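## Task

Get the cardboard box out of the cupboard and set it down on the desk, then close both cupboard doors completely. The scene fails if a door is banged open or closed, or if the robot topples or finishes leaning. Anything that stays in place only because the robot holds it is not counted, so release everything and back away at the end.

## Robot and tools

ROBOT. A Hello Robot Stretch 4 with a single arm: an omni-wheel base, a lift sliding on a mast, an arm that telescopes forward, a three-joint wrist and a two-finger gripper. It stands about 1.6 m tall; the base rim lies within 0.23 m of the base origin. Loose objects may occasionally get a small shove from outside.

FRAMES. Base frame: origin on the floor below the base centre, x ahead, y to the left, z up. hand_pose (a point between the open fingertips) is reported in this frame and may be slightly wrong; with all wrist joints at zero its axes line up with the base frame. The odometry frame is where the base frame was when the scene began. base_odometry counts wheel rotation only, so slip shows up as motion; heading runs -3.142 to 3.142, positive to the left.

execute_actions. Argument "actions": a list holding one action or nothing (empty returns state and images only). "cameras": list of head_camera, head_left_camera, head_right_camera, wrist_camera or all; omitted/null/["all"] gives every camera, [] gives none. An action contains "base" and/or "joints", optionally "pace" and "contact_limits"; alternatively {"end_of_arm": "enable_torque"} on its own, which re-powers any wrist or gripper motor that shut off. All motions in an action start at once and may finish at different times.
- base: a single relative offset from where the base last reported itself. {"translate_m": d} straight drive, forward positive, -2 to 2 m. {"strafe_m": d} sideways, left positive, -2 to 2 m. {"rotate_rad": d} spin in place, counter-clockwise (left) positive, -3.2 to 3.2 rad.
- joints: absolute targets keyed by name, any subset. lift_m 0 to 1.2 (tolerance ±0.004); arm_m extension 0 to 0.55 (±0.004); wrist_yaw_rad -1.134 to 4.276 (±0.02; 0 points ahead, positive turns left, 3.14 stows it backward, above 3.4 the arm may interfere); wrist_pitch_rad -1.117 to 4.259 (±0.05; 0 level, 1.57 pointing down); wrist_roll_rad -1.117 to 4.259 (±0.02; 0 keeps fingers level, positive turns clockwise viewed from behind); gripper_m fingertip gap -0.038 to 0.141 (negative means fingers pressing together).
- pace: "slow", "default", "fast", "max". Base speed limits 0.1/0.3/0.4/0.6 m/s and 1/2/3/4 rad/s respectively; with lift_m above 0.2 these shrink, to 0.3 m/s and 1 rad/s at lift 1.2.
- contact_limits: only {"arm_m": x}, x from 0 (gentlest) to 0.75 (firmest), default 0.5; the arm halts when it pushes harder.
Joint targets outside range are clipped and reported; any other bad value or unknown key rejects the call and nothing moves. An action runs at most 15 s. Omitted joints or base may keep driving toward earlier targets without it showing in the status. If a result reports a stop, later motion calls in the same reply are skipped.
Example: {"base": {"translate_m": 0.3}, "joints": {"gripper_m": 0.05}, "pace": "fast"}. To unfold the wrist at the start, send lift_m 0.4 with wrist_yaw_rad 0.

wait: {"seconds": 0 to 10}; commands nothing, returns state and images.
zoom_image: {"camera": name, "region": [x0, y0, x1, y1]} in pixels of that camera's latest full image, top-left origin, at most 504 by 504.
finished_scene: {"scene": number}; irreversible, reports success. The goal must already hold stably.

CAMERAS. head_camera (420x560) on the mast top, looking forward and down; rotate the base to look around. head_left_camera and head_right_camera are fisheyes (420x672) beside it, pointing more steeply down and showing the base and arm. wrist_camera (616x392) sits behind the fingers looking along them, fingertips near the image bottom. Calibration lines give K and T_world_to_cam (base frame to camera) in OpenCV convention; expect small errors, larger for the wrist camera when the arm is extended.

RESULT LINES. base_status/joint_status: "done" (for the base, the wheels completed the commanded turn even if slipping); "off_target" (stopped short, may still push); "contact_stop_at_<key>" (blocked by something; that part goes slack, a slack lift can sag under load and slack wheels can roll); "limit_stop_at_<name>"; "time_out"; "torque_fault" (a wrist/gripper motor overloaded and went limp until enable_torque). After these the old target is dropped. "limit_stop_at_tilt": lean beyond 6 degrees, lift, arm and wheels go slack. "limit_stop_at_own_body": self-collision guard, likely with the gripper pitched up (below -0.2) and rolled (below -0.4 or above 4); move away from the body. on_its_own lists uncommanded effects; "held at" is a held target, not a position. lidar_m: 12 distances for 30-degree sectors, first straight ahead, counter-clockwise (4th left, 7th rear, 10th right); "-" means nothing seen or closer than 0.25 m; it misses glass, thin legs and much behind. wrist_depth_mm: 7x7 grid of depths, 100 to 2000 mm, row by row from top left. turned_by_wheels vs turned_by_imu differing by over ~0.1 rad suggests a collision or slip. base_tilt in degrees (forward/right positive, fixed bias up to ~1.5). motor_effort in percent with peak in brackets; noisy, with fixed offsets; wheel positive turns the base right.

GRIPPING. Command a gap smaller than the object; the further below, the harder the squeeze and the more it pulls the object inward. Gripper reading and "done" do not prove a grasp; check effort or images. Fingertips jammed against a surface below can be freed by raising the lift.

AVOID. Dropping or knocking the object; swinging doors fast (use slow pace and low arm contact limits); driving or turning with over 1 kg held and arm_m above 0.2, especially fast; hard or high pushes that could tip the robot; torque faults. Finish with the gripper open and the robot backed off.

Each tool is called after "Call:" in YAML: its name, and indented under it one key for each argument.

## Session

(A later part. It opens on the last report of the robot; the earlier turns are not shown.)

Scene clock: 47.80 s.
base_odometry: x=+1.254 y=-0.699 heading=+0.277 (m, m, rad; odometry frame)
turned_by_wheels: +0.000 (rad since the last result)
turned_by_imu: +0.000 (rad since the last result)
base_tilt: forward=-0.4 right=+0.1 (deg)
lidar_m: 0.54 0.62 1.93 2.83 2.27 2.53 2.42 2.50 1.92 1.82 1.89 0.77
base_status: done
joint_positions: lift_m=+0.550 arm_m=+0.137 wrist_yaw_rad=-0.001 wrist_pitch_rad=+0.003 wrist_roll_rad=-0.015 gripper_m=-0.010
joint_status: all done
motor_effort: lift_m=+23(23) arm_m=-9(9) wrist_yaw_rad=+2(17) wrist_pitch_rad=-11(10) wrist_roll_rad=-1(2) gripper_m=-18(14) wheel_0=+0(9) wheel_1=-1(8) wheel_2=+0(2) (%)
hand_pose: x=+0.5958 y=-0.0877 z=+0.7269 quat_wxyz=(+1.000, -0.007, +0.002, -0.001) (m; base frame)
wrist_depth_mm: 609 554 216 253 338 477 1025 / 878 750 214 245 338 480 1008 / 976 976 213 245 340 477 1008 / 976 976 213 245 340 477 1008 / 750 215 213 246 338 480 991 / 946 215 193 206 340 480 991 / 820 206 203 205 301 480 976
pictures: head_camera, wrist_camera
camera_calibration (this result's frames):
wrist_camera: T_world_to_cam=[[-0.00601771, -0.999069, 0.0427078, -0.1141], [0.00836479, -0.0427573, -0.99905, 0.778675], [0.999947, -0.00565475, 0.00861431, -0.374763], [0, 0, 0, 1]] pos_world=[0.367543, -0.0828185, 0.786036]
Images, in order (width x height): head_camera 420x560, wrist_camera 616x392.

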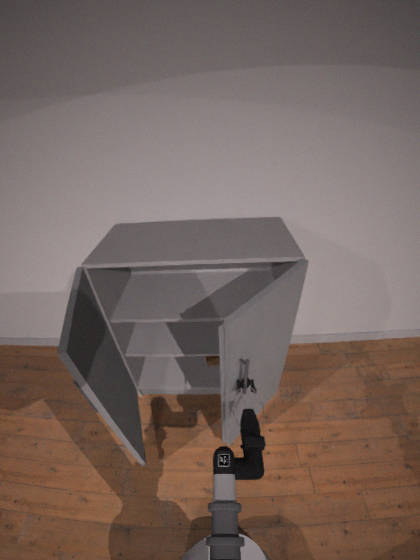

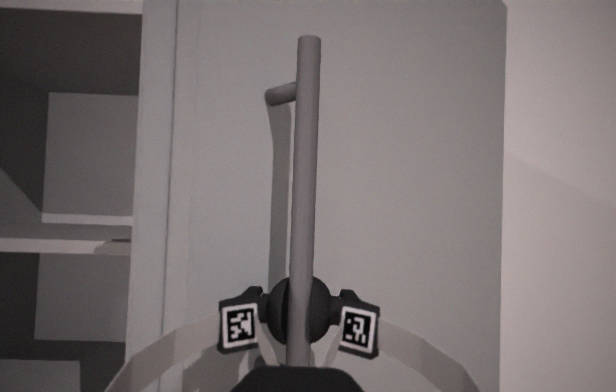

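Call:
execute_actions:
  actions:
    - {"base":{"strafe_m":-0.095},"joints":{"arm_m":0.07},"pace":"slow"}
  cameras: []

Call:
execute_actions:
  actions:
    - {"base":{"strafe_m":-0.08},"joints":{"arm_m":0.035},"pace":"slow"}
  cameras: []

Call:
execute_actions:
  actions:
    - {"joints":{"gripper_m":0.04},"pace":"slow"}
  cameras: []

Call:
execute_actions:
  actions:
    - {"base":{"translate_m":-0.08},"joints":{"arm_m":0.0}}

Scene clock: 50.00 s.
base_odometry: x=+1.280 y=-0.791 heading=+0.277 (m, m, rad; odometry frame)
turned_by_wheels: +0.000 (rad since the last result)
turned_by_imu: -0.001 (rad since the last result)
base_tilt: forward=-0.4 right=+0.0 (deg)
lidar_m: 0.45 0.74 0.69 2.84 2.35 2.52 2.40 2.47 1.79 1.73 1.81 0.87
base_status: done
joint_positions: lift_m=+0.550 arm_m=+0.072 wrist_yaw_rad=-0.001 wrist_pitch_rad=+0.005 wrist_roll_rad=-0.015 gripper_m=-0.009
joint_status: all done
motor_effort: lift_m=+23(23) arm_m=-11(12) wrist_yaw_rad=+4(8) wrist_pitch_rad=-13(13) wrist_roll_rad=-1(1) gripper_m=-20(21) wheel_0=-2(7) wheel_1=-2(8) wheel_2=+1(3) (%)
hand_pose: x=+0.5312 y=-0.0878 z=+0.7266 quat_wxyz=(+1.000, -0.007, +0.002, -0.001) (m; base frame)
wrist_depth_mm: 699 621 204 282 477 1098 1098 / 917 750 202 254 477 1078 1078 / 1025 1042 202 254 484 1060 1060 / 1042 203 202 271 492 1060 1078 / 1025 201 203 257 496 1060 1078 / 1025 202 191 212 496 1060 1060 / 809 197 193 212 185 1042 1060
pictures: none
No camera images: the call's "cameras" was empty. Leave "cameras" out to get every camera's image.

Scene clock: 51.93 s.
base_odometry: x=+1.302 y=-0.868 heading=+0.277 (m, m, rad; odometry frame)
turned_by_wheels: +0.000 (rad since the last result)
turned_by_imu: +0.000 (rad since the last result)
base_tilt: forward=-0.5 right=+0.0 (deg)
lidar_m: 0.44 0.92 0.75 2.81 2.43 2.54 2.40 2.39 1.74 1.65 1.73 1.40
base_status: done
joint_positions: lift_m=+0.550 arm_m=+0.036 wrist_yaw_rad=+0.000 wrist_pitch_rad=+0.003 wrist_roll_rad=-0.015 gripper_m=-0.010
joint_status: all done
motor_effort: lift_m=+23(23) arm_m=-5(13) wrist_yaw_rad=+0(4) wrist_pitch_rad=-9(13) wrist_roll_rad=-1(1) gripper_m=-15(21) wheel_0=+5(4) wheel_1=-1(8) wheel_2=+1(2) (%)
hand_pose: x=+0.4954 y=-0.0874 z=+0.7271 quat_wxyz=(+1.000, -0.007, +0.001, +0.000) (m; base frame)
wrist_depth_mm: 1098 654 206 336 1118 1118 1118 / 904 741 204 309 1118 1098 1138 / 1078 1078 203 286 1098 1118 1098 / 1078 1078 204 290 1098 1118 1098 / 1060 202 205 291 1098 1098 1098 / 1060 201 193 211 1098 1098 1098 / 820 187 196 197 180 1078 1098
pictures: none
No camera images: the call's "cameras" was empty. Leave "cameras" out to get every camera's image.

Scene clock: 53.93 s.
base_odometry: x=+1.302 y=-0.868 heading=+0.277 (m, m, rad; odometry frame)
turned_by_wheels: +0.000 (rad since the last result)
turned_by_imu: +0.000 (rad since the last result)
base_tilt: forward=-0.5 right=-0.2 (deg)
lidar_m: 0.45 0.93 0.74 2.85 2.46 2.53 2.40 2.35 1.73 1.64 1.69 1.40
base_status: not commanded
joint_positions: lift_m=+0.550 arm_m=+0.036 wrist_yaw_rad=+0.000 wrist_pitch_rad=+0.002 wrist_roll_rad=-0.015 gripper_m=+0.040
joint_status: all done
motor_effort: lift_m=+23(23) arm_m=-4(5) wrist_yaw_rad=+1(3) wrist_pitch_rad=-8(8) wrist_roll_rad=+0(1) gripper_m=-1(9) wheel_0=+4(5) wheel_1=-1(1) wheel_2=+0(1) (%)
hand_pose: x=+0.4950 y=-0.0875 z=+0.7272 quat_wxyz=(+1.000, -0.007, +0.001, +0.000) (m; base frame)
wrist_depth_mm: 1118 209 228 368 1118 1118 1138 / 891 209 229 373 1098 1118 1118 / 1078 208 231 375 1098 1118 1118 / 1078 206 231 379 1118 1098 1098 / 1078 204 234 382 1118 1098 1098 / 1078 204 201 353 1098 1098 1078 / 831 197 224 163 1078 1078 1078
pictures: none
No camera images: the call's "cameras" was empty. Leave "cameras" out to get every camera's image.

Scene clock: 55.33 s.
base_odometry: x=+1.225 y=-0.890 heading=+0.277 (m, m, rad; odometry frame)
turned_by_wheels: +0.000 (rad since the last result)
turned_by_imu: +0.000 (rad since the last result)
base_tilt: forward=-0.7 right=-0.1 (deg)
lidar_m: 0.53 0.87 0.81 2.49 2.42 2.44 2.33 2.37 1.72 1.65 1.72 1.48
base_status: done
joint_positions: lift_m=+0.550 arm_m=+0.002 wrist_yaw_rad=+0.000 wrist_pitch_rad=+0.002 wrist_roll_rad=-0.015 gripper_m=+0.040
joint_status: all done
motor_effort: lift_m=+23(23) arm_m=-7(6) wrist_yaw_rad=+0(1) wrist_pitch_rad=-8(8) wrist_roll_rad=+0(1) gripper_m=-3(2) wheel_0=-1(5) wheel_1=-2(5) wheel_2=+0(10) (%)
hand_pose: x=+0.4616 y=-0.0874 z=+0.7272 quat_wxyz=(+1.000, -0.007, +0.001, +0.000) (m; base frame)
wrist_depth_mm: 1229 1229 327 480 1229 1229 1229 / 891 866 329 480 1229 1255 1229 / 1182 1182 324 484 1229 1229 1229 / 1205 1205 322 492 1229 1205 1229 / 1182 1160 319 500 1229 1205 1205 / 1138 1182 211 459 1205 1205 1205 / 866 778 314 163 1205 1205 1205
pictures: head_camera, head_left_camera, head_right_camera, wrist_camera
camera_calibration (this result's frames):
wrist_camera: T_world_to_cam=[[-0.00500309, -0.999075, 0.0427032, -0.11508], [0.00937711, -0.0427487, -0.999042, 0.779616], [0.999944, -0.00459786, 0.00958232, -0.241173], [0, 0, 0, 1]] pos_world=[0.233273, -0.0827549, 0.786095]
Images, in order (width x height): head_camera 420x560, head_left_camera 420x672, head_right_camera 420x672, wrist_camera 616x392.

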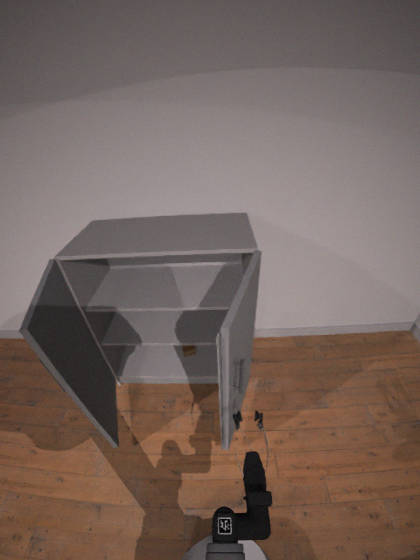

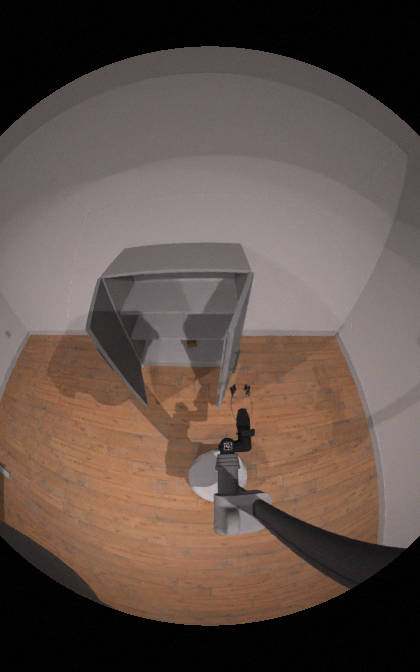

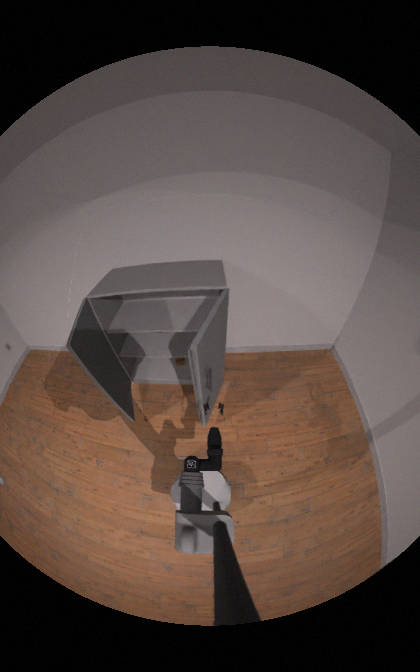

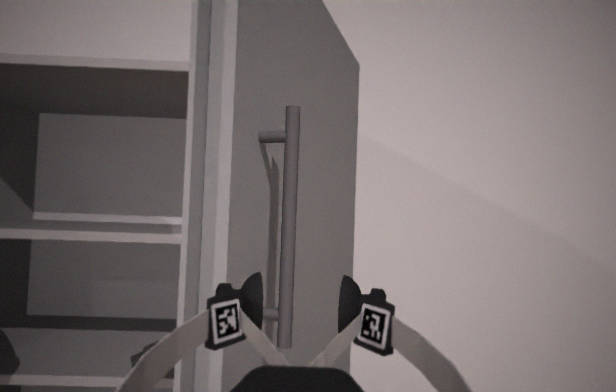

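Call:
execute_actions:
  actions:
    - {"base":{"translate_m":-0.08}}
  cameras: []

Call:
execute_actions:
  actions:
    - {"base":{"strafe_m":0.33},"joints":{"lift_m":0.12,"gripper_m":0.1,"wrist_pitch_rad":0.15}}

Scene clock: 56.90 s.
base_odometry: x=+1.148 y=-0.911 heading=+0.277 (m, m, rad; odometry frame)
turned_by_wheels: +0.000 (rad since the last result)
turned_by_imu: +0.000 (rad since the last result)
base_tilt: forward=-0.5 right=+0.1 (deg)
lidar_m: 0.61 0.86 0.94 2.38 2.41 2.34 2.21 2.36 1.73 1.65 1.72 1.58
base_status: done
joint_positions: lift_m=+0.550 arm_m=+0.002 wrist_yaw_rad=+0.000 wrist_pitch_rad=+0.002 wrist_roll_rad=-0.015 gripper_m=+0.040
joint_status: not commanded
motor_effort: lift_m=+23(23) arm_m=-7(7) wrist_yaw_rad=-1(0) wrist_pitch_rad=-8(8) wrist_roll_rad=-1(1) gripper_m=-2(2) wheel_0=-1(5) wheel_1=-2(7) wheel_2=+0(9) (%)
hand_pose: x=+0.4616 y=-0.0874 z=+0.7272 quat_wxyz=(+1.000, -0.007, +0.001, +0.000) (m; base frame)
wrist_depth_mm: 1308 1308 413 559 1308 1336 1336 / 991 1060 413 559 1336 1336 1336 / 1229 1281 415 569 1308 1281 1308 / 1255 1281 418 569 1281 1308 1308 / 1182 1255 399 574 1308 1281 1308 / 1138 1255 211 535 1281 1308 1281 / 946 891 394 163 1281 1281 1281
pictures: none
No camera images: the call's "cameras" was empty. Leave "cameras" out to get every camera's image.

Scene clock: 59.60 s.
base_odometry: x=+1.058 y=-0.594 heading=+0.277 (m, m, rad; odometry frame)
turned_by_wheels: +0.000 (rad since the last result)
turned_by_imu: +0.000 (rad since the last result)
base_tilt: forward=-0.6 right=+0.0 (deg)
lidar_m: 1.05 0.68 2.16 2.04 2.08 2.35 2.23 2.30 2.06 1.97 2.06 0.71
base_status: done
joint_positions: lift_m=+0.120 arm_m=+0.002 wrist_yaw_rad=+0.000 wrist_pitch_rad=+0.152 wrist_roll_rad=-0.015 gripper_m=+0.100
joint_status: all done
motor_effort: lift_m=+15(20) arm_m=-7(7) wrist_yaw_rad=+0(0) wrist_pitch_rad=-6(6) wrist_roll_rad=-1(1) gripper_m=+0(2) wheel_0=+1(9) wheel_1=-1(9) wheel_2=+1(2) (%)
hand_pose: x=+0.4583 y=-0.0874 z=+0.2548 quat_wxyz=(+0.997, -0.007, +0.076, +0.001) (m; base frame)
wrist_depth_mm: 634 1042 1205 1182 1160 904 392 / 627 991 1229 1229 1229 904 452 / 627 1078 1281 1255 1255 842 402 / 621 1078 1281 1281 1281 878 477 / 634 866 878 878 917 866 421 / 732 788 224 878 218 809 820 / 621 597 603 156 621 634 615
pictures: head_camera, head_left_camera, head_right_camera, wrist_camera
camera_calibration (this result's frames):
wrist_camera: T_world_to_cam=[[0.0014349, -0.999076, 0.0429639, -0.0979384], [-0.13972, -0.0427428, -0.989268, 0.373585], [0.99019, -0.00458343, -0.139652, -0.190807], [0, 0, 0, 1]] pos_world=[0.241273, -0.0827544, 0.347136]
Images, in order (width x height): head_camera 420x560, head_left_camera 420x672, head_right_camera 420x672, wrist_camera 616x392.

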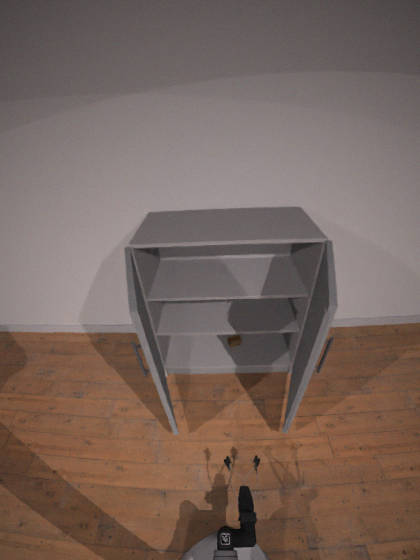

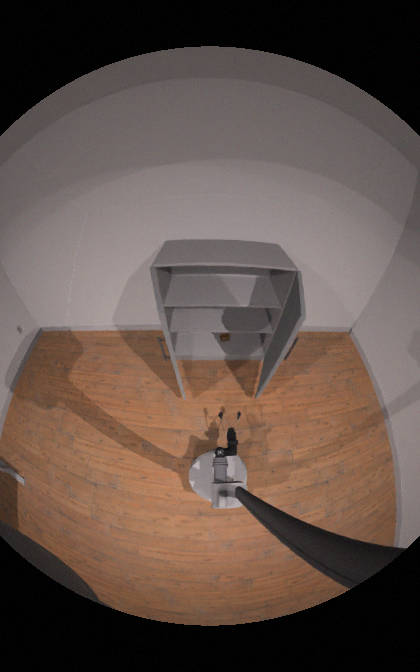

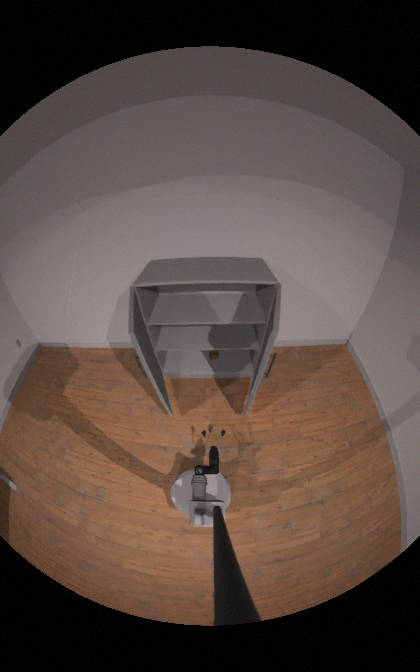

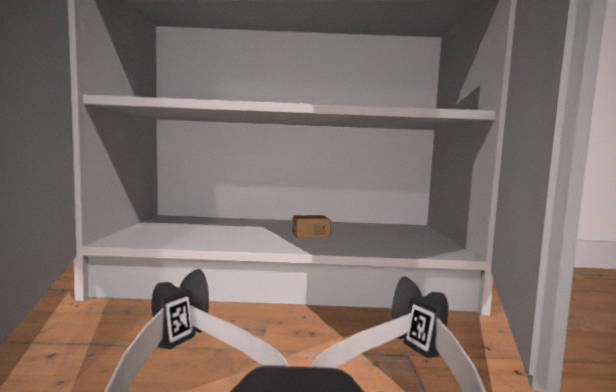

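Call:
execute_actions:
  actions:
    - {"base":{"translate_m":0.3},"joints":{"arm_m":0.3,"gripper_m":0.141,"wrist_pitch_rad":0.3}}
  cameras: ["wrist_camera","head_camera"]

Scene clock: 62.43 s.
base_odometry: x=+1.347 y=-0.512 heading=+0.277 (m, m, rad; odometry frame)
turned_by_wheels: +0.000 (rad since the last result)
turned_by_imu: -0.002 (rad since the last result)
base_tilt: forward=-0.6 right=+0.0 (deg)
lidar_m: 0.75 0.42 1.71 2.78 2.19 2.65 2.55 2.64 2.08 1.96 0.44 0.44
base_status: done
joint_positions: lift_m=+0.120 arm_m=+0.299 wrist_yaw_rad=+0.000 wrist_pitch_rad=+0.302 wrist_roll_rad=-0.015 gripper_m=+0.141
joint_status: all done
motor_effort: lift_m=+15(15) arm_m=+7(7) wrist_yaw_rad=-1(1) wrist_pitch_rad=-6(11) wrist_roll_rad=-2(1) gripper_m=+0(1) wheel_0=+1(6) wheel_1=+1(6) wheel_2=+0(11) (%)
hand_pose: x=+0.7451 y=-0.0874 z=+0.2127 quat_wxyz=(+0.989, -0.007, +0.151, +0.001) (m; base frame)
wrist_depth_mm: 609 603 609 609 585 559 535 / 627 627 621 621 621 627 609 / 654 647 654 647 654 647 603 / 668 676 668 668 676 676 597 / 500 508 521 436 544 554 539 / 377 212 392 394 399 373 415 / 304 296 309 155 307 309 329
pictures: head_camera, wrist_camera
camera_calibration (this result's frames):
wrist_camera: T_world_to_cam=[[0.00805135, -0.999074, 0.0422611, -0.101262], [-0.28603, -0.0427976, -0.957264, 0.474183], [0.958187, -0.00438068, -0.28611, -0.42571], [0, 0, 0, 1]] pos_world=[0.544356, -0.0827389, 0.336398]
Images, in order (width x height): head_camera 420x560, wrist_camera 616x392.

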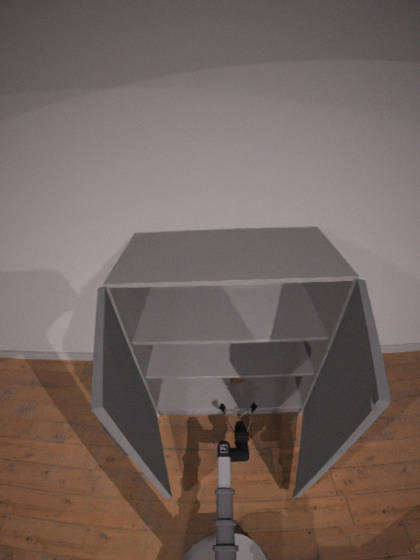

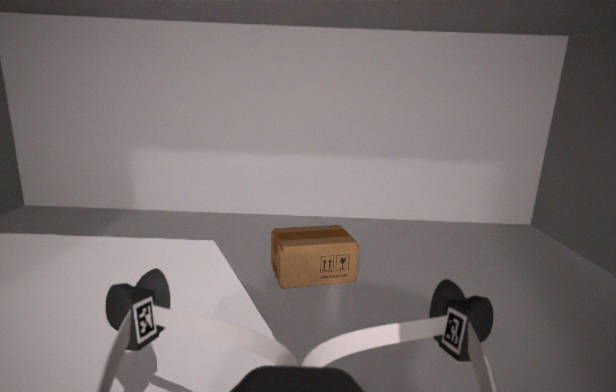

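Call:
execute_actions:
  actions:
    - {"base":{"strafe_m":-0.015},"joints":{"arm_m":0.42,"lift_m":0.085}}
  cameras: ["wrist_camera"]

Scene clock: 64.00 s.
base_odometry: x=+1.351 y=-0.526 heading=+0.277 (m, m, rad; odometry frame)
turned_by_wheels: +0.000 (rad since the last result)
turned_by_imu: +0.000 (rad since the last result)
base_tilt: forward=-0.5 right=+0.1 (deg)
lidar_m: 0.74 0.42 1.75 2.76 2.19 2.65 2.55 2.65 2.04 1.94 0.49 0.44
base_status: done
joint_positions: lift_m=+0.085 arm_m=+0.419 wrist_yaw_rad=+0.000 wrist_pitch_rad=+0.302 wrist_roll_rad=-0.015 gripper_m=+0.141
joint_status: all done
motor_effort: lift_m=+15(16) arm_m=+7(8) wrist_yaw_rad=-1(0) wrist_pitch_rad=-7(7) wrist_roll_rad=-3(2) gripper_m=+3(2) wheel_0=+0(6) wheel_1=+0(7) wheel_2=+0(1) (%)
hand_pose: x=+0.8651 y=-0.0874 z=+0.1777 quat_wxyz=(+0.989, -0.007, +0.151, +0.001) (m; base frame)
wrist_depth_mm: 492 492 492 488 492 488 492 / 508 508 508 508 508 512 508 / 525 535 530 525 525 530 525 / 544 544 544 549 549 544 544 / 418 424 407 315 455 462 473 / 315 211 319 307 332 310 347 / 253 246 258 155 257 258 273
pictures: wrist_camera
camera_calibration (this result's frames):
wrist_camera: T_world_to_cam=[[0.00800375, -0.999075, 0.0422605, -0.100721], [-0.286094, -0.0427831, -0.957246, 0.475038], [0.958168, -0.00442891, -0.286171, -0.550656], [0, 0, 0, 1]] pos_world=[0.664332, -0.0827427, 0.301403]
Images, in order (width x height): wrist_camera 616x392.

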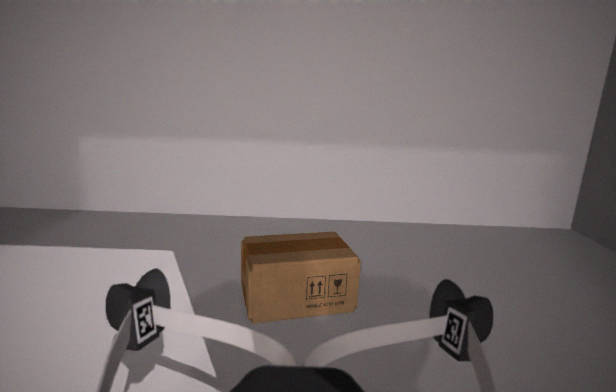

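Call:
execute_actions:
  actions:
    - {"joints":{"lift_m":0.05,"arm_m":0.46},"pace":"slow"}
  cameras: ["wrist_camera"]

Call:
execute_actions:
  actions:
    - {"joints":{"arm_m":0.535},"pace":"slow","contact_limits":{"arm_m":0.2}}
  cameras: ["wrist_camera"]

Scene clock: 65.83 s.
base_odometry: x=+1.351 y=-0.526 heading=+0.277 (m, m, rad; odometry frame)
turned_by_wheels: +0.000 (rad since the last result)
turned_by_imu: +0.000 (rad since the last result)
base_tilt: forward=-0.6 right=+0.1 (deg)
lidar_m: 0.74 0.43 1.72 2.79 2.19 2.65 2.55 2.68 2.05 1.96 0.48 0.44
base_status: not commanded
joint_positions: lift_m=+0.050 arm_m=+0.459 wrist_yaw_rad=+0.000 wrist_pitch_rad=+0.302 wrist_roll_rad=-0.015 gripper_m=+0.141
joint_status: all done
motor_effort: lift_m=+15(17) arm_m=+7(6) wrist_yaw_rad=-1(0) wrist_pitch_rad=-6(7) wrist_roll_rad=-2(1) gripper_m=+2(1) wheel_0=+0(0) wheel_1=+1(1) wheel_2=+0(0) (%)
hand_pose: x=+0.9051 y=-0.0874 z=+0.1427 quat_wxyz=(+0.989, -0.007, +0.151, +0.001) (m; base frame)
wrist_depth_mm: 455 452 455 455 455 452 452 / 473 473 469 469 469 473 466 / 492 488 492 488 488 484 488 / 496 500 500 500 500 500 500 / 332 342 306 257 342 373 379 / 252 211 254 258 266 248 277 / 202 198 206 154 206 207 220
pictures: wrist_camera
camera_calibration (this result's frames):
wrist_camera: T_world_to_cam=[[0.00799917, -0.999075, 0.0422605, -0.0995598], [-0.286094, -0.0427818, -0.957246, 0.452996], [0.958168, -0.00443331, -0.286171, -0.598956], [0, 0, 0, 1]] pos_world=[0.704297, -0.082743, 0.266432]
Images, in order (width x height): wrist_camera 616x392.

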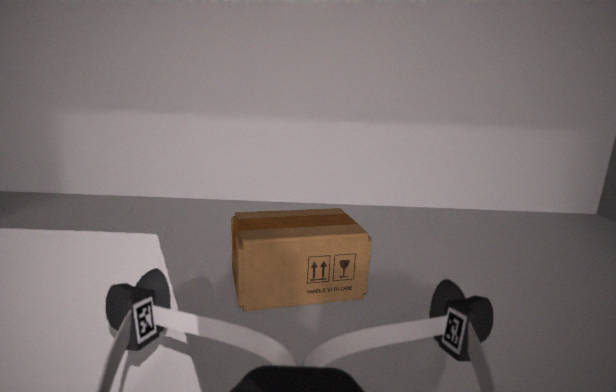

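Scene clock: 67.83 s.
base_odometry: x=+1.351 y=-0.526 heading=+0.277 (m, m, rad; odometry frame)
turned_by_wheels: +0.000 (rad since the last result)
turned_by_imu: +0.000 (rad since the last result)
base_tilt: forward=-0.4 right=+0.1 (deg)
lidar_m: 0.75 0.42 1.68 2.76 2.15 2.67 2.56 2.66 2.05 1.94 0.46 0.45
base_status: not commanded
joint_positions: lift_m=+0.050 arm_m=+0.534 wrist_yaw_rad=+0.000 wrist_pitch_rad=+0.302 wrist_roll_rad=-0.015 gripper_m=+0.141
joint_status: all done
motor_effort: lift_m=+15(15) arm_m=+7(8) wrist_yaw_rad=+0(1) wrist_pitch_rad=-7(7) wrist_roll_rad=+0(1) gripper_m=-2(1) wheel_0=+0(0) wheel_1=+1(1) wheel_2=+0(0) (%)
contact_limits: arm_m 0.2
hand_pose: x=+0.9800 y=-0.0874 z=+0.1427 quat_wxyz=(+0.989, -0.007, +0.151, +0.001) (m; base frame)
wrist_depth_mm: 387 387 384 384 382 382 382 / 399 399 397 397 397 397 394 / 413 415 410 413 413 413 410 / 427 427 430 427 427 427 427 / 334 338 324 229 364 373 379 / 252 208 182 188 194 247 277 / 204 198 190 154 204 207 219
pictures: wrist_camera
camera_calibration (this result's frames):
wrist_camera: T_world_to_cam=[[0.00798734, -0.999075, 0.0422606, -0.100151], [-0.286094, -0.0427785, -0.957246, 0.47445], [0.958168, -0.00444466, -0.286171, -0.670806], [0, 0, 0, 1]] pos_world=[0.779282, -0.0827439, 0.266432]
Images, in order (width x height): wrist_camera 616x392.

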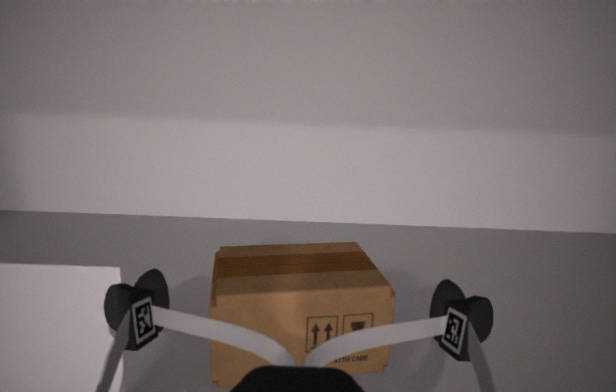

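Call:
execute_actions:
  actions:
    - {"joints":{"gripper_m":0.04},"pace":"slow"}
  cameras: ["wrist_camera"]

Call:
execute_actions:
  actions:
    - {"joints":{"lift_m":0.09},"pace":"slow"}
  cameras: ["wrist_camera"]

Scene clock: 72.40 s.
base_odometry: x=+1.351 y=-0.526 heading=+0.277 (m, m, rad; odometry frame)
turned_by_wheels: +0.000 (rad since the last result)
turned_by_imu: -0.001 (rad since the last result)
base_tilt: forward=-0.4 right=+0.0 (deg)
lidar_m: 0.75 0.42 1.72 2.78 2.19 2.67 2.54 2.66 2.08 1.97 0.46 0.43
base_status: not commanded
joint_positions: lift_m=+0.050 arm_m=+0.534 wrist_yaw_rad=+0.000 wrist_pitch_rad=+0.303 wrist_roll_rad=-0.015 gripper_m=+0.041
joint_status: all done
motor_effort: lift_m=+15(15) arm_m=+7(7) wrist_yaw_rad=+0(0) wrist_pitch_rad=-8(9) wrist_roll_rad=-2(1) gripper_m=-25(19) wheel_0=+0(0) wheel_1=+1(1) wheel_2=+0(0) (%)
hand_pose: x=+0.9800 y=-0.0874 z=+0.1425 quat_wxyz=(+0.989, -0.007, +0.151, +0.001) (m; base frame)
wrist_depth_mm: 384 387 384 384 382 382 384 / 397 399 399 397 397 397 397 / 415 413 413 413 413 413 410 / 427 427 427 427 430 427 427 / 330 338 342 217 359 368 375 / 250 253 177 171 181 271 274 / 202 189 172 174 182 177 218
pictures: wrist_camera
camera_calibration (this result's frames):
wrist_camera: T_world_to_cam=[[0.00797383, -0.999075, 0.0422545, -0.10014], [-0.286834, -0.0427654, -0.957025, 0.474915], [0.957947, -0.0044889, -0.28691, -0.670495], [0, 0, 0, 1]] pos_world=[0.779319, -0.0827473, 0.266365]
Images, in order (width x height): wrist_camera 616x392.

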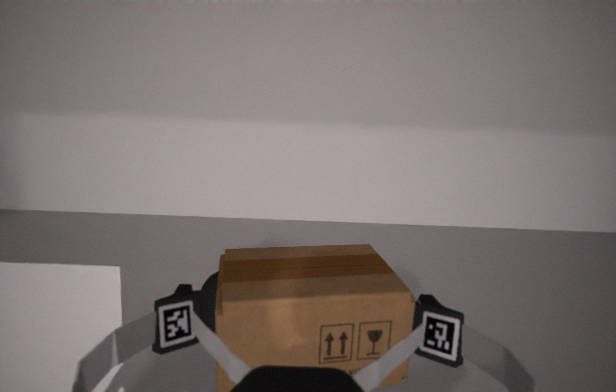

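Scene clock: 73.57 s.
base_odometry: x=+1.351 y=-0.526 heading=+0.277 (m, m, rad; odometry frame)
turned_by_wheels: +0.000 (rad since the last result)
turned_by_imu: +0.000 (rad since the last result)
base_tilt: forward=-0.5 right=+0.1 (deg)
lidar_m: 0.75 0.41 1.73 2.79 2.20 2.67 2.55 2.66 2.04 1.95 0.47 0.42
base_status: not commanded
joint_positions: lift_m=+0.090 arm_m=+0.534 wrist_yaw_rad=+0.000 wrist_pitch_rad=+0.303 wrist_roll_rad=-0.015 gripper_m=+0.041
joint_status: all done
motor_effort: lift_m=+24(25) arm_m=+7(7) wrist_yaw_rad=+0(1) wrist_pitch_rad=-9(11) wrist_roll_rad=-1(1) gripper_m=-23(20) wheel_0=+0(0) wheel_1=+1(0) wheel_2=+0(0) (%)
hand_pose: x=+0.9800 y=-0.0874 z=+0.1817 quat_wxyz=(+0.989, -0.007, +0.151, +0.001) (m; base frame)
wrist_depth_mm: 384 384 384 384 384 384 382 / 399 397 397 397 397 397 397 / 413 413 413 413 413 410 413 / 430 430 427 427 430 427 430 / 424 433 436 217 436 439 439 / 320 322 177 171 181 345 351 / 258 242 172 174 182 177 277
pictures: wrist_camera
camera_calibration (this result's frames):
wrist_camera: T_world_to_cam=[[0.0079803, -0.999075, 0.0422532, -0.101803], [-0.286984, -0.0427653, -0.95698, 0.512577], [0.957902, -0.00448902, -0.28706, -0.659163], [0, 0, 0, 1]] pos_world=[0.779327, -0.0827473, 0.305608]
Images, in order (width x height): wrist_camera 616x392.

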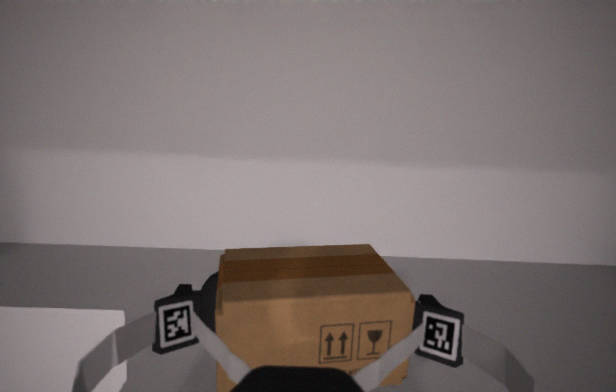

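Call:
execute_actions:
  actions:
    - {"base":{"translate_m":-0.3},"joints":{"arm_m":0.1}}
  cameras: []

Call:
execute_actions:
  actions:
    - {"base":{"translate_m":-0.25},"joints":{"lift_m":0.9}}
  cameras: []

Call:
execute_actions:
  actions:
    - {"base":{"rotate_rad":2.2},"joints":{"arm_m":0.0}}

Scene clock: 76.37 s.
base_odometry: x=+1.062 y=-0.608 heading=+0.277 (m, m, rad; odometry frame)
turned_by_wheels: +0.000 (rad since the last result)
turned_by_imu: +0.001 (rad since the last result)
base_tilt: forward=-0.5 right=+0.0 (deg)
lidar_m: 1.05 0.67 2.13 2.11 2.08 2.34 2.25 2.32 2.04 1.94 2.05 0.68
base_status: done
joint_positions: lift_m=+0.090 arm_m=+0.101 wrist_yaw_rad=+0.000 wrist_pitch_rad=+0.304 wrist_roll_rad=-0.015 gripper_m=+0.041
joint_status: all done
motor_effort: lift_m=+24(24) arm_m=-7(7) wrist_yaw_rad=+1(2) wrist_pitch_rad=-10(10) wrist_roll_rad=-1(3) gripper_m=-27(23) wheel_0=-1(6) wheel_1=-2(4) wheel_2=+1(12) (%)
hand_pose: x=+0.5474 y=-0.0875 z=+0.1816 quat_wxyz=(+0.988, -0.007, +0.151, +0.001) (m; base frame)
wrist_depth_mm: 707 917 878 831 946 768 512 / 732 1078 1118 1118 1098 866 477 / 741 1025 1138 1138 1138 854 445 / 778 788 788 788 798 788 439 / 715 732 741 217 778 788 413 / 544 544 177 171 181 585 397 / 436 407 171 174 182 177 466
pictures: none
No camera images: the call's "cameras" was empty. Leave "cameras" out to get every camera's image.

Scene clock: 80.33 s.
base_odometry: x=+0.822 y=-0.677 heading=+0.277 (m, m, rad; odometry frame)
turned_by_wheels: +0.000 (rad since the last result)
turned_by_imu: +0.000 (rad since the last result)
base_tilt: forward=-0.4 right=+0.0 (deg)
lidar_m: 1.31 0.90 2.47 2.03 2.07 2.09 1.98 2.02 2.05 1.95 2.06 0.93
base_status: done
joint_positions: lift_m=+0.900 arm_m=+0.101 wrist_yaw_rad=+0.000 wrist_pitch_rad=+0.304 wrist_roll_rad=-0.015 gripper_m=+0.041
joint_status: all done
motor_effort: lift_m=+24(26) arm_m=-7(7) wrist_yaw_rad=+0(0) wrist_pitch_rad=-10(11) wrist_roll_rad=-1(0) gripper_m=-24(24) wheel_0=-2(6) wheel_1=+0(6) wheel_2=+0(9) (%)
hand_pose: x=+0.5474 y=-0.0874 z=+0.9916 quat_wxyz=(+0.988, -0.007, +0.151, +0.001) (m; base frame)
wrist_depth_mm: 1336 1336 1336 1336 1308 1336 1336 / 1397 1366 1397 1366 1366 1397 1366 / 634 1098 1430 1430 1397 1098 1430 / 691 1118 1430 1430 1397 1078 1464 / 676 1098 1118 217 1160 1060 1537 / 654 866 177 171 181 1098 1618 / 1537 831 172 174 182 177 1661
pictures: none
No camera images: the call's "cameras" was empty. Leave "cameras" out to get every camera's image.

Scene clock: 82.77 s.
base_odometry: x=+0.822 y=-0.677 heading=+2.476 (m, m, rad; odometry frame)
turned_by_wheels: +2.200 (rad since the last result)
turned_by_imu: +2.208 (rad since the last result)
base_tilt: forward=-0.6 right=+0.1 (deg)
lidar_m: 2.16 2.03 1.98 2.11 2.00 1.97 2.16 0.92 0.88 1.87 2.82 2.01
base_status: done
joint_positions: lift_m=+0.900 arm_m=+0.002 wrist_yaw_rad=+0.000 wrist_pitch_rad=+0.304 wrist_roll_rad=-0.015 gripper_m=+0.041
joint_status: all done
motor_effort: lift_m=+23(24) arm_m=-7(9) wrist_yaw_rad=-1(1) wrist_pitch_rad=-11(11) wrist_roll_rad=-2(1) gripper_m=-24(21) wheel_0=-1(3) wheel_1=-2(7) wheel_2=-1(10) (%)
hand_pose: x=+0.4485 y=-0.0874 z=+0.9917 quat_wxyz=(+0.988, -0.007, +0.151, +0.001) (m; base frame)
wrist_depth_mm: 1618 1983 - - - - - / 1708 1983 - - - - - / 1708 - - - - - - / 1756 - - - - - - / 1808 - - 217 - - - / 1863 - 177 171 181 - - / 1576 1499 172 174 182 177 1808
pictures: head_camera, head_left_camera, head_right_camera, wrist_camera
camera_calibration (this result's frames):
wrist_camera: T_world_to_cam=[[0.00814354, -0.999074, 0.0422449, -0.131809], [-0.287254, -0.0428029, -0.956898, 1.13522], [0.95782, -0.00434248, -0.287337, 0.0827821], [0, 0, 0, 1]] pos_world=[0.24788, -0.0827363, 1.11564]
Images, in order (width x height): head_camera 420x560, head_left_camera 420x672, head_right_camera 420x672, wrist_camera 616x392.

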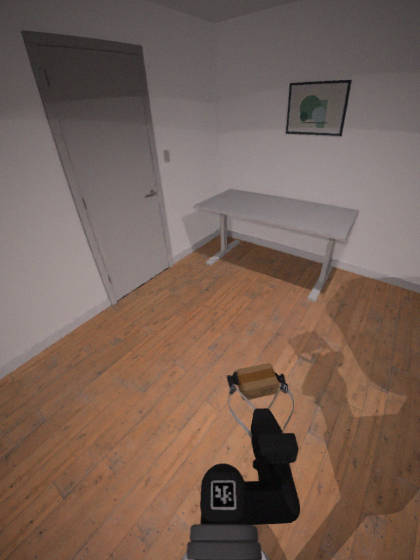

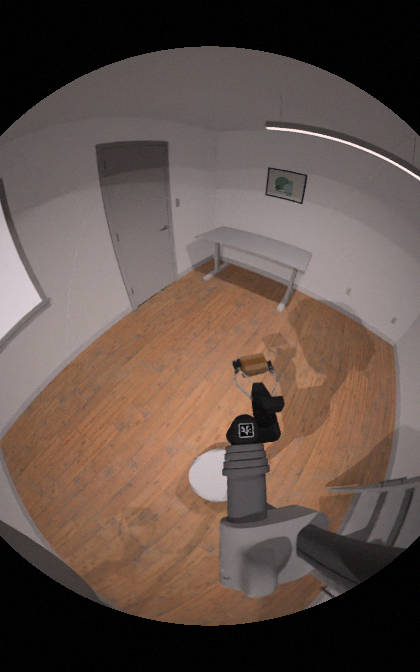

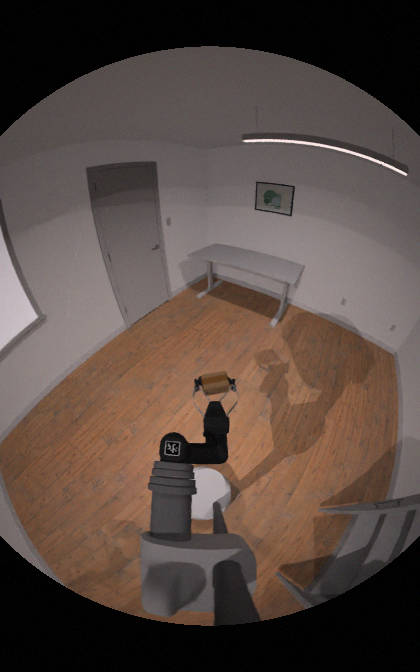

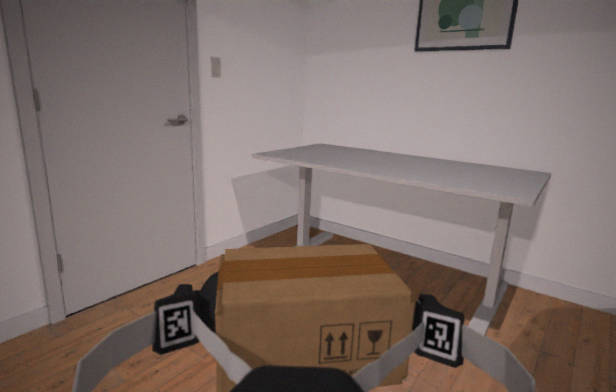

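Call:
execute_actions:
  actions:
    - {"base":{"rotate_rad":-0.178}}
  cameras: []

Call:
execute_actions:
  actions:
    - {"base":{"translate_m":1.5},"pace":"fast"}
  cameras: []

Call:
execute_actions:
  actions:
    - {"base":{"rotate_rad":-0.45}}

Scene clock: 84.20 s.
base_odometry: x=+0.822 y=-0.677 heading=+2.299 (m, m, rad; odometry frame)
turned_by_wheels: -0.178 (rad since the last result)
turned_by_imu: -0.178 (rad since the last result)
base_tilt: forward=-0.7 right=+0.0 (deg)
lidar_m: 2.04 2.15 1.98 2.01 2.11 1.95 2.03 0.94 1.31 0.92 2.35 2.02
base_status: done
joint_positions: lift_m=+0.900 arm_m=+0.002 wrist_yaw_rad=+0.000 wrist_pitch_rad=+0.304 wrist_roll_rad=-0.015 gripper_m=+0.041
joint_status: not commanded
motor_effort: lift_m=+23(23) arm_m=-7(7) wrist_yaw_rad=+0(1) wrist_pitch_rad=-10(10) wrist_roll_rad=-2(2) gripper_m=-21(21) wheel_0=+2(6) wheel_1=+1(8) wheel_2=+2(7) (%)
hand_pose: x=+0.4485 y=-0.0874 z=+0.9917 quat_wxyz=(+0.988, -0.007, +0.151, +0.001) (m; base frame)
wrist_depth_mm: 1863 - - - - - - / 1863 - - - - - - / 1921 - - - - - - / 1983 - - - - - - / 1983 - - 217 - - - / 1921 - 177 171 181 - - / 1618 1499 172 174 182 177 1756
pictures: none
No camera images: the call's "cameras" was empty. Leave "cameras" out to get every camera's image.

Scene clock: 89.53 s.
base_odometry: x=-0.177 y=+0.443 heading=+2.299 (m, m, rad; odometry frame)
turned_by_wheels: +0.000 (rad since the last result)
turned_by_imu: -0.008 (rad since the last result)
base_tilt: forward=-0.5 right=+0.1 (deg)
lidar_m: 0.64 0.83 1.30 1.37 1.82 3.31 3.41 1.83 2.39 2.24 0.68 0.62
base_status: done
joint_positions: lift_m=+0.900 arm_m=+0.002 wrist_yaw_rad=+0.000 wrist_pitch_rad=+0.304 wrist_roll_rad=-0.015 gripper_m=+0.041
joint_status: not commanded
motor_effort: lift_m=+23(23) arm_m=-7(7) wrist_yaw_rad=+0(0) wrist_pitch_rad=-11(10) wrist_roll_rad=-1(2) gripper_m=-21(26) wheel_0=+1(5) wheel_1=+0(7) wheel_2=+2(14) (%)
hand_pose: x=+0.4484 y=-0.0874 z=+0.9917 quat_wxyz=(+0.988, -0.007, +0.151, +0.001) (m; base frame)
wrist_depth_mm: 1255 1499 1366 1255 1118 1025 946 / 1255 1537 1430 1281 1160 1060 976 / 1308 1618 1464 1336 1182 1078 991 / 1336 1499 1464 1366 1229 1118 1025 / 946 946 960 218 1008 1042 1025 / 750 715 177 171 180 759 778 / 1366 597 172 174 182 177 615
pictures: none
No camera images: the call's "cameras" was empty. Leave "cameras" out to get every camera's image.

Scene clock: 90.80 s.
base_odometry: x=-0.177 y=+0.443 heading=+1.849 (m, m, rad; odometry frame)
turned_by_wheels: -0.450 (rad since the last result)
turned_by_imu: -0.451 (rad since the last result)
base_tilt: forward=-0.4 right=+0.1 (deg)
lidar_m: 0.63 0.67 0.90 1.31 1.37 1.94 3.38 2.26 1.85 2.37 2.05 0.67
base_status: done
joint_positions: lift_m=+0.900 arm_m=+0.002 wrist_yaw_rad=+0.000 wrist_pitch_rad=+0.304 wrist_roll_rad=-0.015 gripper_m=+0.041
joint_status: not commanded
motor_effort: lift_m=+23(23) arm_m=-7(7) wrist_yaw_rad=+0(0) wrist_pitch_rad=-11(11) wrist_roll_rad=+0(2) gripper_m=-20(20) wheel_0=+2(5) wheel_1=+0(6) wheel_2=+1(9) (%)
hand_pose: x=+0.4484 y=-0.0875 z=+0.9917 quat_wxyz=(+0.988, -0.007, +0.151, +0.001) (m; base frame)
wrist_depth_mm: 1118 1138 1118 1138 1118 1098 1118 / 1160 1160 1160 1160 1160 1138 1160 / 1229 1205 1182 1205 1205 1205 1182 / 1255 1255 1229 1255 1255 1281 1255 / 946 960 960 217 1008 1308 1281 / 707 707 177 171 180 1336 1336 / 569 530 172 174 182 177 1430
pictures: head_camera, head_left_camera, head_right_camera, wrist_camera
camera_calibration (this result's frames):
wrist_camera: T_world_to_cam=[[0.00778383, -0.999077, 0.0422465, -0.131748], [-0.28727, -0.0427011, -0.956897, 1.13521], [0.957818, -0.00468781, -0.287337, 0.0828332], [0, 0, 0, 1]] pos_world=[0.247797, -0.0827631, 1.11564]
Images, in order (width x height): head_camera 420x560, head_left_camera 420x672, head_right_camera 420x672, wrist_camera 616x392.

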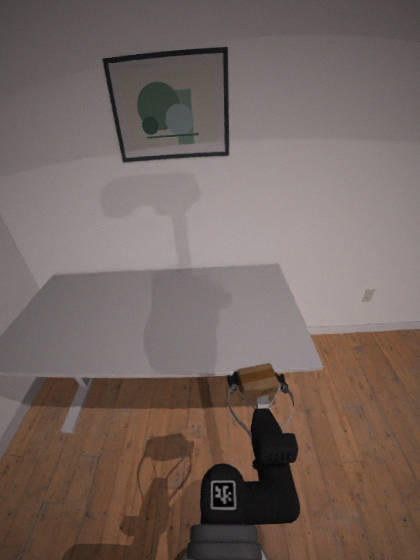

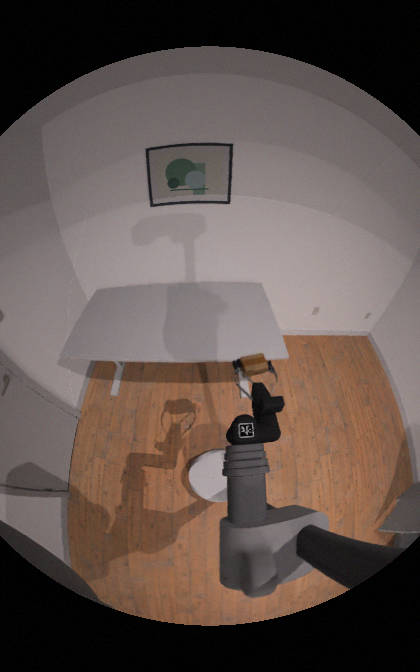

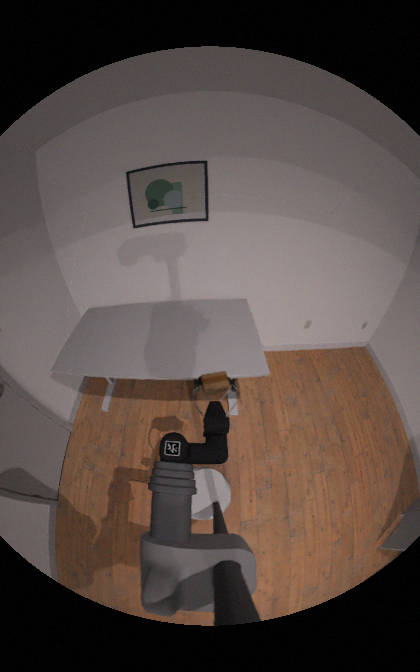

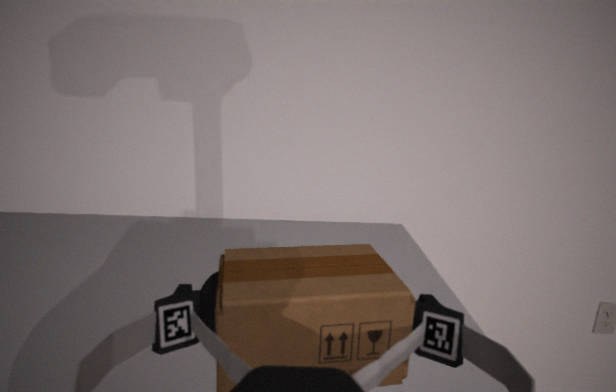

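Call:
execute_actions:
  actions:
    - {"base":{"strafe_m":0.3},"joints":{"arm_m":0.35}}
  cameras: []

Call:
execute_actions:
  actions:
    - {"joints":{"lift_m":0.68}}
  cameras: ["wrist_camera","head_camera"]

Scene clock: 93.37 s.
base_odometry: x=-0.465 y=+0.361 heading=+1.849 (m, m, rad; odometry frame)
turned_by_wheels: +0.000 (rad since the last result)
turned_by_imu: +0.000 (rad since the last result)
base_tilt: forward=-0.5 right=+0.1 (deg)
lidar_m: 0.63 0.63 0.87 1.01 1.07 1.49 3.37 3.45 2.11 2.70 0.93 0.66
base_status: done
joint_positions: lift_m=+0.900 arm_m=+0.349 wrist_yaw_rad=+0.000 wrist_pitch_rad=+0.303 wrist_roll_rad=-0.015 gripper_m=+0.041
joint_status: all done
motor_effort: lift_m=+23(23) arm_m=+7(8) wrist_yaw_rad=-1(2) wrist_pitch_rad=-9(11) wrist_roll_rad=-3(1) gripper_m=-24(24) wheel_0=+0(8) wheel_1=-1(9) wheel_2=+0(1) (%)
hand_pose: x=+0.7950 y=-0.0874 z=+0.9917 quat_wxyz=(+0.988, -0.007, +0.151, +0.001) (m; base frame)
wrist_depth_mm: 798 788 798 798 798 788 788 / 831 820 820 820 820 820 820 / 854 854 854 842 842 842 854 / 891 878 891 891 891 878 866 / 904 917 904 218 904 917 917 / 699 715 177 171 180 759 778 / 564 525 171 174 182 177 609
pictures: none
No camera images: the call's "cameras" was empty. Leave "cameras" out to get every camera's image.

Scene clock: 95.37 s.
base_odometry: x=-0.465 y=+0.361 heading=+1.849 (m, m, rad; odometry frame)
turned_by_wheels: +0.000 (rad since the last result)
turned_by_imu: +0.000 (rad since the last result)
base_tilt: forward=-0.5 right=+0.0 (deg)
lidar_m: 0.64 0.64 0.87 0.98 1.06 1.52 3.38 3.45 2.12 2.69 0.94 0.68
base_status: not commanded
joint_positions: lift_m=+0.680 arm_m=+0.349 wrist_yaw_rad=+0.000 wrist_pitch_rad=+0.303 wrist_roll_rad=-0.015 gripper_m=+0.041
joint_status: all done
motor_effort: lift_m=+15(24) arm_m=+7(7) wrist_yaw_rad=-1(1) wrist_pitch_rad=-9(9) wrist_roll_rad=-1(2) gripper_m=-24(21) wheel_0=+0(0) wheel_1=-1(1) wheel_2=+1(0) (%)
hand_pose: x=+0.7950 y=-0.0874 z=+0.7724 quat_wxyz=(+0.988, -0.007, +0.151, +0.001) (m; base frame)
wrist_depth_mm: 788 798 788 778 788 788 778 / 831 831 820 820 809 820 820 / 866 842 854 854 854 842 842 / 597 621 640 661 683 707 732 / 407 415 418 217 442 452 462 / 306 310 177 171 180 334 342 / 248 232 172 174 182 177 267
pictures: head_camera, wrist_camera
camera_calibration (this result's frames):
wrist_camera: T_world_to_cam=[[0.00811661, -0.999074, 0.0422477, -0.125352], [-0.287098, -0.0427986, -0.956945, 1.02482], [0.957867, -0.00436211, -0.28718, -0.312307], [0, 0, 0, 1]] pos_world=[0.59439, -0.0827377, 0.896304]
Images, in order (width x height): head_camera 420x560, wrist_camera 616x392.

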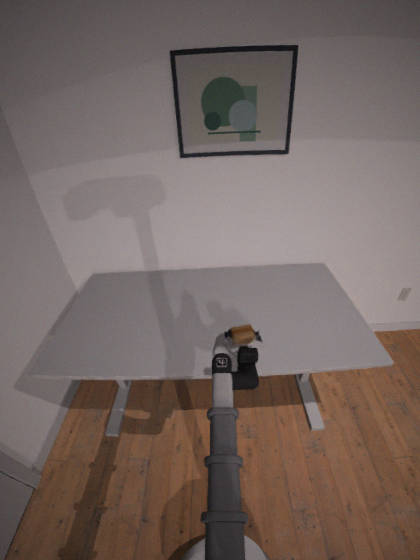

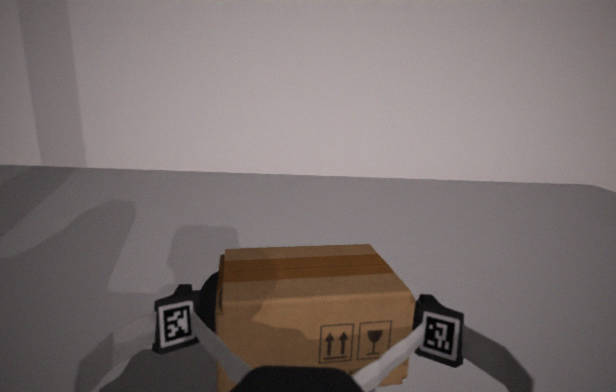

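Call:
execute_actions:
  actions:
    - {"joints":{"lift_m":0.649},"pace":"slow"}
  cameras: []

Scene clock: 96.53 s.
base_odometry: x=-0.465 y=+0.361 heading=+1.849 (m, m, rad; odometry frame)
turned_by_wheels: +0.000 (rad since the last result)
turned_by_imu: +0.000 (rad since the last result)
base_tilt: forward=-0.4 right=+0.0 (deg)
lidar_m: 0.61 0.65 0.87 1.01 1.07 1.50 3.37 3.44 2.10 2.71 0.93 0.66
base_status: not commanded
joint_positions: lift_m=+0.649 arm_m=+0.349 wrist_yaw_rad=+0.000 wrist_pitch_rad=+0.303 wrist_roll_rad=-0.015 gripper_m=+0.041
joint_status: all done
motor_effort: lift_m=+15(15) arm_m=+7(7) wrist_yaw_rad=+0(1) wrist_pitch_rad=-9(10) wrist_roll_rad=-3(2) gripper_m=-27(23) wheel_0=+0(0) wheel_1=-1(1) wheel_2=+1(0) (%)
hand_pose: x=+0.7950 y=-0.0874 z=+0.7414 quat_wxyz=(+0.988, -0.007, +0.151, +0.001) (m; base frame)
wrist_depth_mm: 798 788 788 798 788 798 788 / 820 820 820 831 820 809 809 / 842 854 842 842 842 842 854 / 496 508 525 544 559 580 603 / 334 340 345 217 364 370 379 / 253 255 177 171 180 274 278 / 204 190 172 174 182 177 220
pictures: none
No camera images: the call's "cameras" was empty. Leave "cameras" out to get every camera's image.

Within ~2 mm. Release.

Call:
execute_actions:
  actions:
    - {"joints":{"lift_m":0.647,"gripper_m":0.141},"pace":"slow"}
  cameras: ["wrist_camera"]

Call:
execute_actions:
  actions:
    - {"joints":{"arm_m":0.0,"lift_m":0.66}}
  cameras: ["wrist_camera","head_camera"]

Scene clock: 101.10 s.
base_odometry: x=-0.465 y=+0.361 heading=+1.849 (m, m, rad; odometry frame)
turned_by_wheels: +0.000 (rad since the last result)
turned_by_imu: -0.001 (rad since the last result)
base_tilt: forward=-0.4 right=+0.1 (deg)
lidar_m: 0.62 0.65 0.91 1.00 1.08 1.52 3.38 3.45 2.10 2.70 0.96 0.64
base_status: not commanded
joint_positions: lift_m=+0.647 arm_m=+0.349 wrist_yaw_rad=+0.000 wrist_pitch_rad=+0.302 wrist_roll_rad=-0.015 gripper_m=+0.141
joint_status: all done
motor_effort: lift_m=+15(16) arm_m=+7(7) wrist_yaw_rad=+0(1) wrist_pitch_rad=-6(10) wrist_roll_rad=-2(2) gripper_m=+2(21) wheel_0=+0(0) wheel_1=-1(1) wheel_2=+1(0) (%)
hand_pose: x=+0.7951 y=-0.0874 z=+0.7397 quat_wxyz=(+0.989, -0.007, +0.150, +0.001) (m; base frame)
wrist_depth_mm: 798 788 778 788 788 788 788 / 820 820 831 820 820 820 820 / 842 831 854 842 842 854 842 / 488 508 521 539 559 574 603 / 332 338 322 227 359 370 377 / 251 212 183 188 196 247 276 / 202 196 191 155 204 205 218
pictures: wrist_camera
camera_calibration (this result's frames):
wrist_camera: T_world_to_cam=[[0.00801483, -0.999075, 0.0422577, -0.123913], [-0.285876, -0.0427846, -0.957311, 0.992906], [0.958233, -0.00440779, -0.285955, -0.322989], [0, 0, 0, 1]] pos_world=[0.59434, -0.0827413, 0.863396]
Images, in order (width x height): wrist_camera 616x392.

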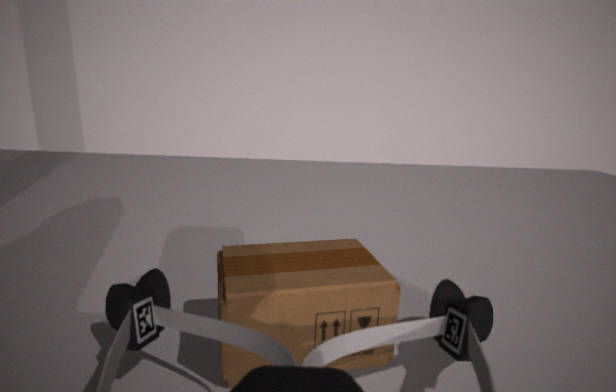

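Scene clock: 103.27 s.
base_odometry: x=-0.465 y=+0.361 heading=+1.849 (m, m, rad; odometry frame)
turned_by_wheels: +0.000 (rad since the last result)
turned_by_imu: +0.000 (rad since the last result)
base_tilt: forward=-0.6 right=+0.1 (deg)
lidar_m: 0.61 0.64 0.86 1.00 1.08 1.49 3.35 3.46 2.09 2.69 0.92 0.65
base_status: not commanded
joint_positions: lift_m=+0.660 arm_m=+0.002 wrist_yaw_rad=+0.000 wrist_pitch_rad=+0.302 wrist_roll_rad=-0.015 gripper_m=+0.141
joint_status: all done
motor_effort: lift_m=+23(24) arm_m=-7(8) wrist_yaw_rad=+1(1) wrist_pitch_rad=-6(8) wrist_roll_rad=-2(1) gripper_m=+0(3) wheel_0=+0(0) wheel_1=-1(1) wheel_2=+1(0) (%)
hand_pose: x=+0.4485 y=-0.0875 z=+0.7519 quat_wxyz=(+0.989, -0.007, +0.151, +0.001) (m; base frame)
wrist_depth_mm: 1118 1118 1118 1118 1118 1138 1138 / 1160 1182 1160 1160 1160 1160 1160 / 1042 1118 1182 1182 1182 1160 1205 / 539 559 574 525 615 634 661 / 418 427 439 418 427 436 449 / 1366 211 1336 1336 1336 831 1366 / 1255 1229 1281 155 1308 878 1336
pictures: head_camera, wrist_camera
camera_calibration (this result's frames):
wrist_camera: T_world_to_cam=[[0.00776264, -0.999077, 0.0422545, -0.121611], [-0.286282, -0.0427074, -0.957193, 0.905622], [0.958114, -0.00466633, -0.286349, 0.0129402], [0, 0, 0, 1]] pos_world=[0.247809, -0.0827614, 0.875699]
Images, in order (width x height): head_camera 420x560, wrist_camera 616x392.

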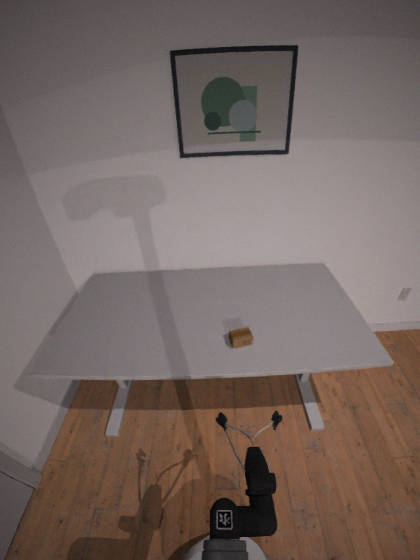

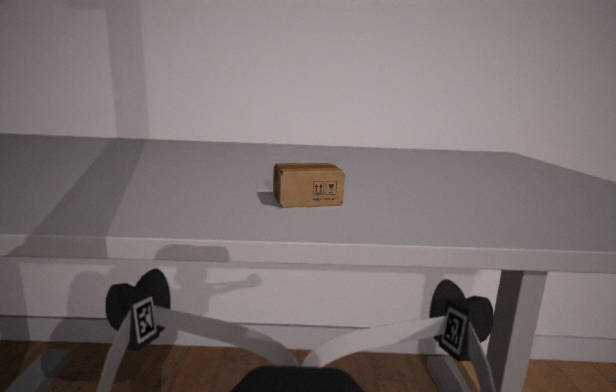

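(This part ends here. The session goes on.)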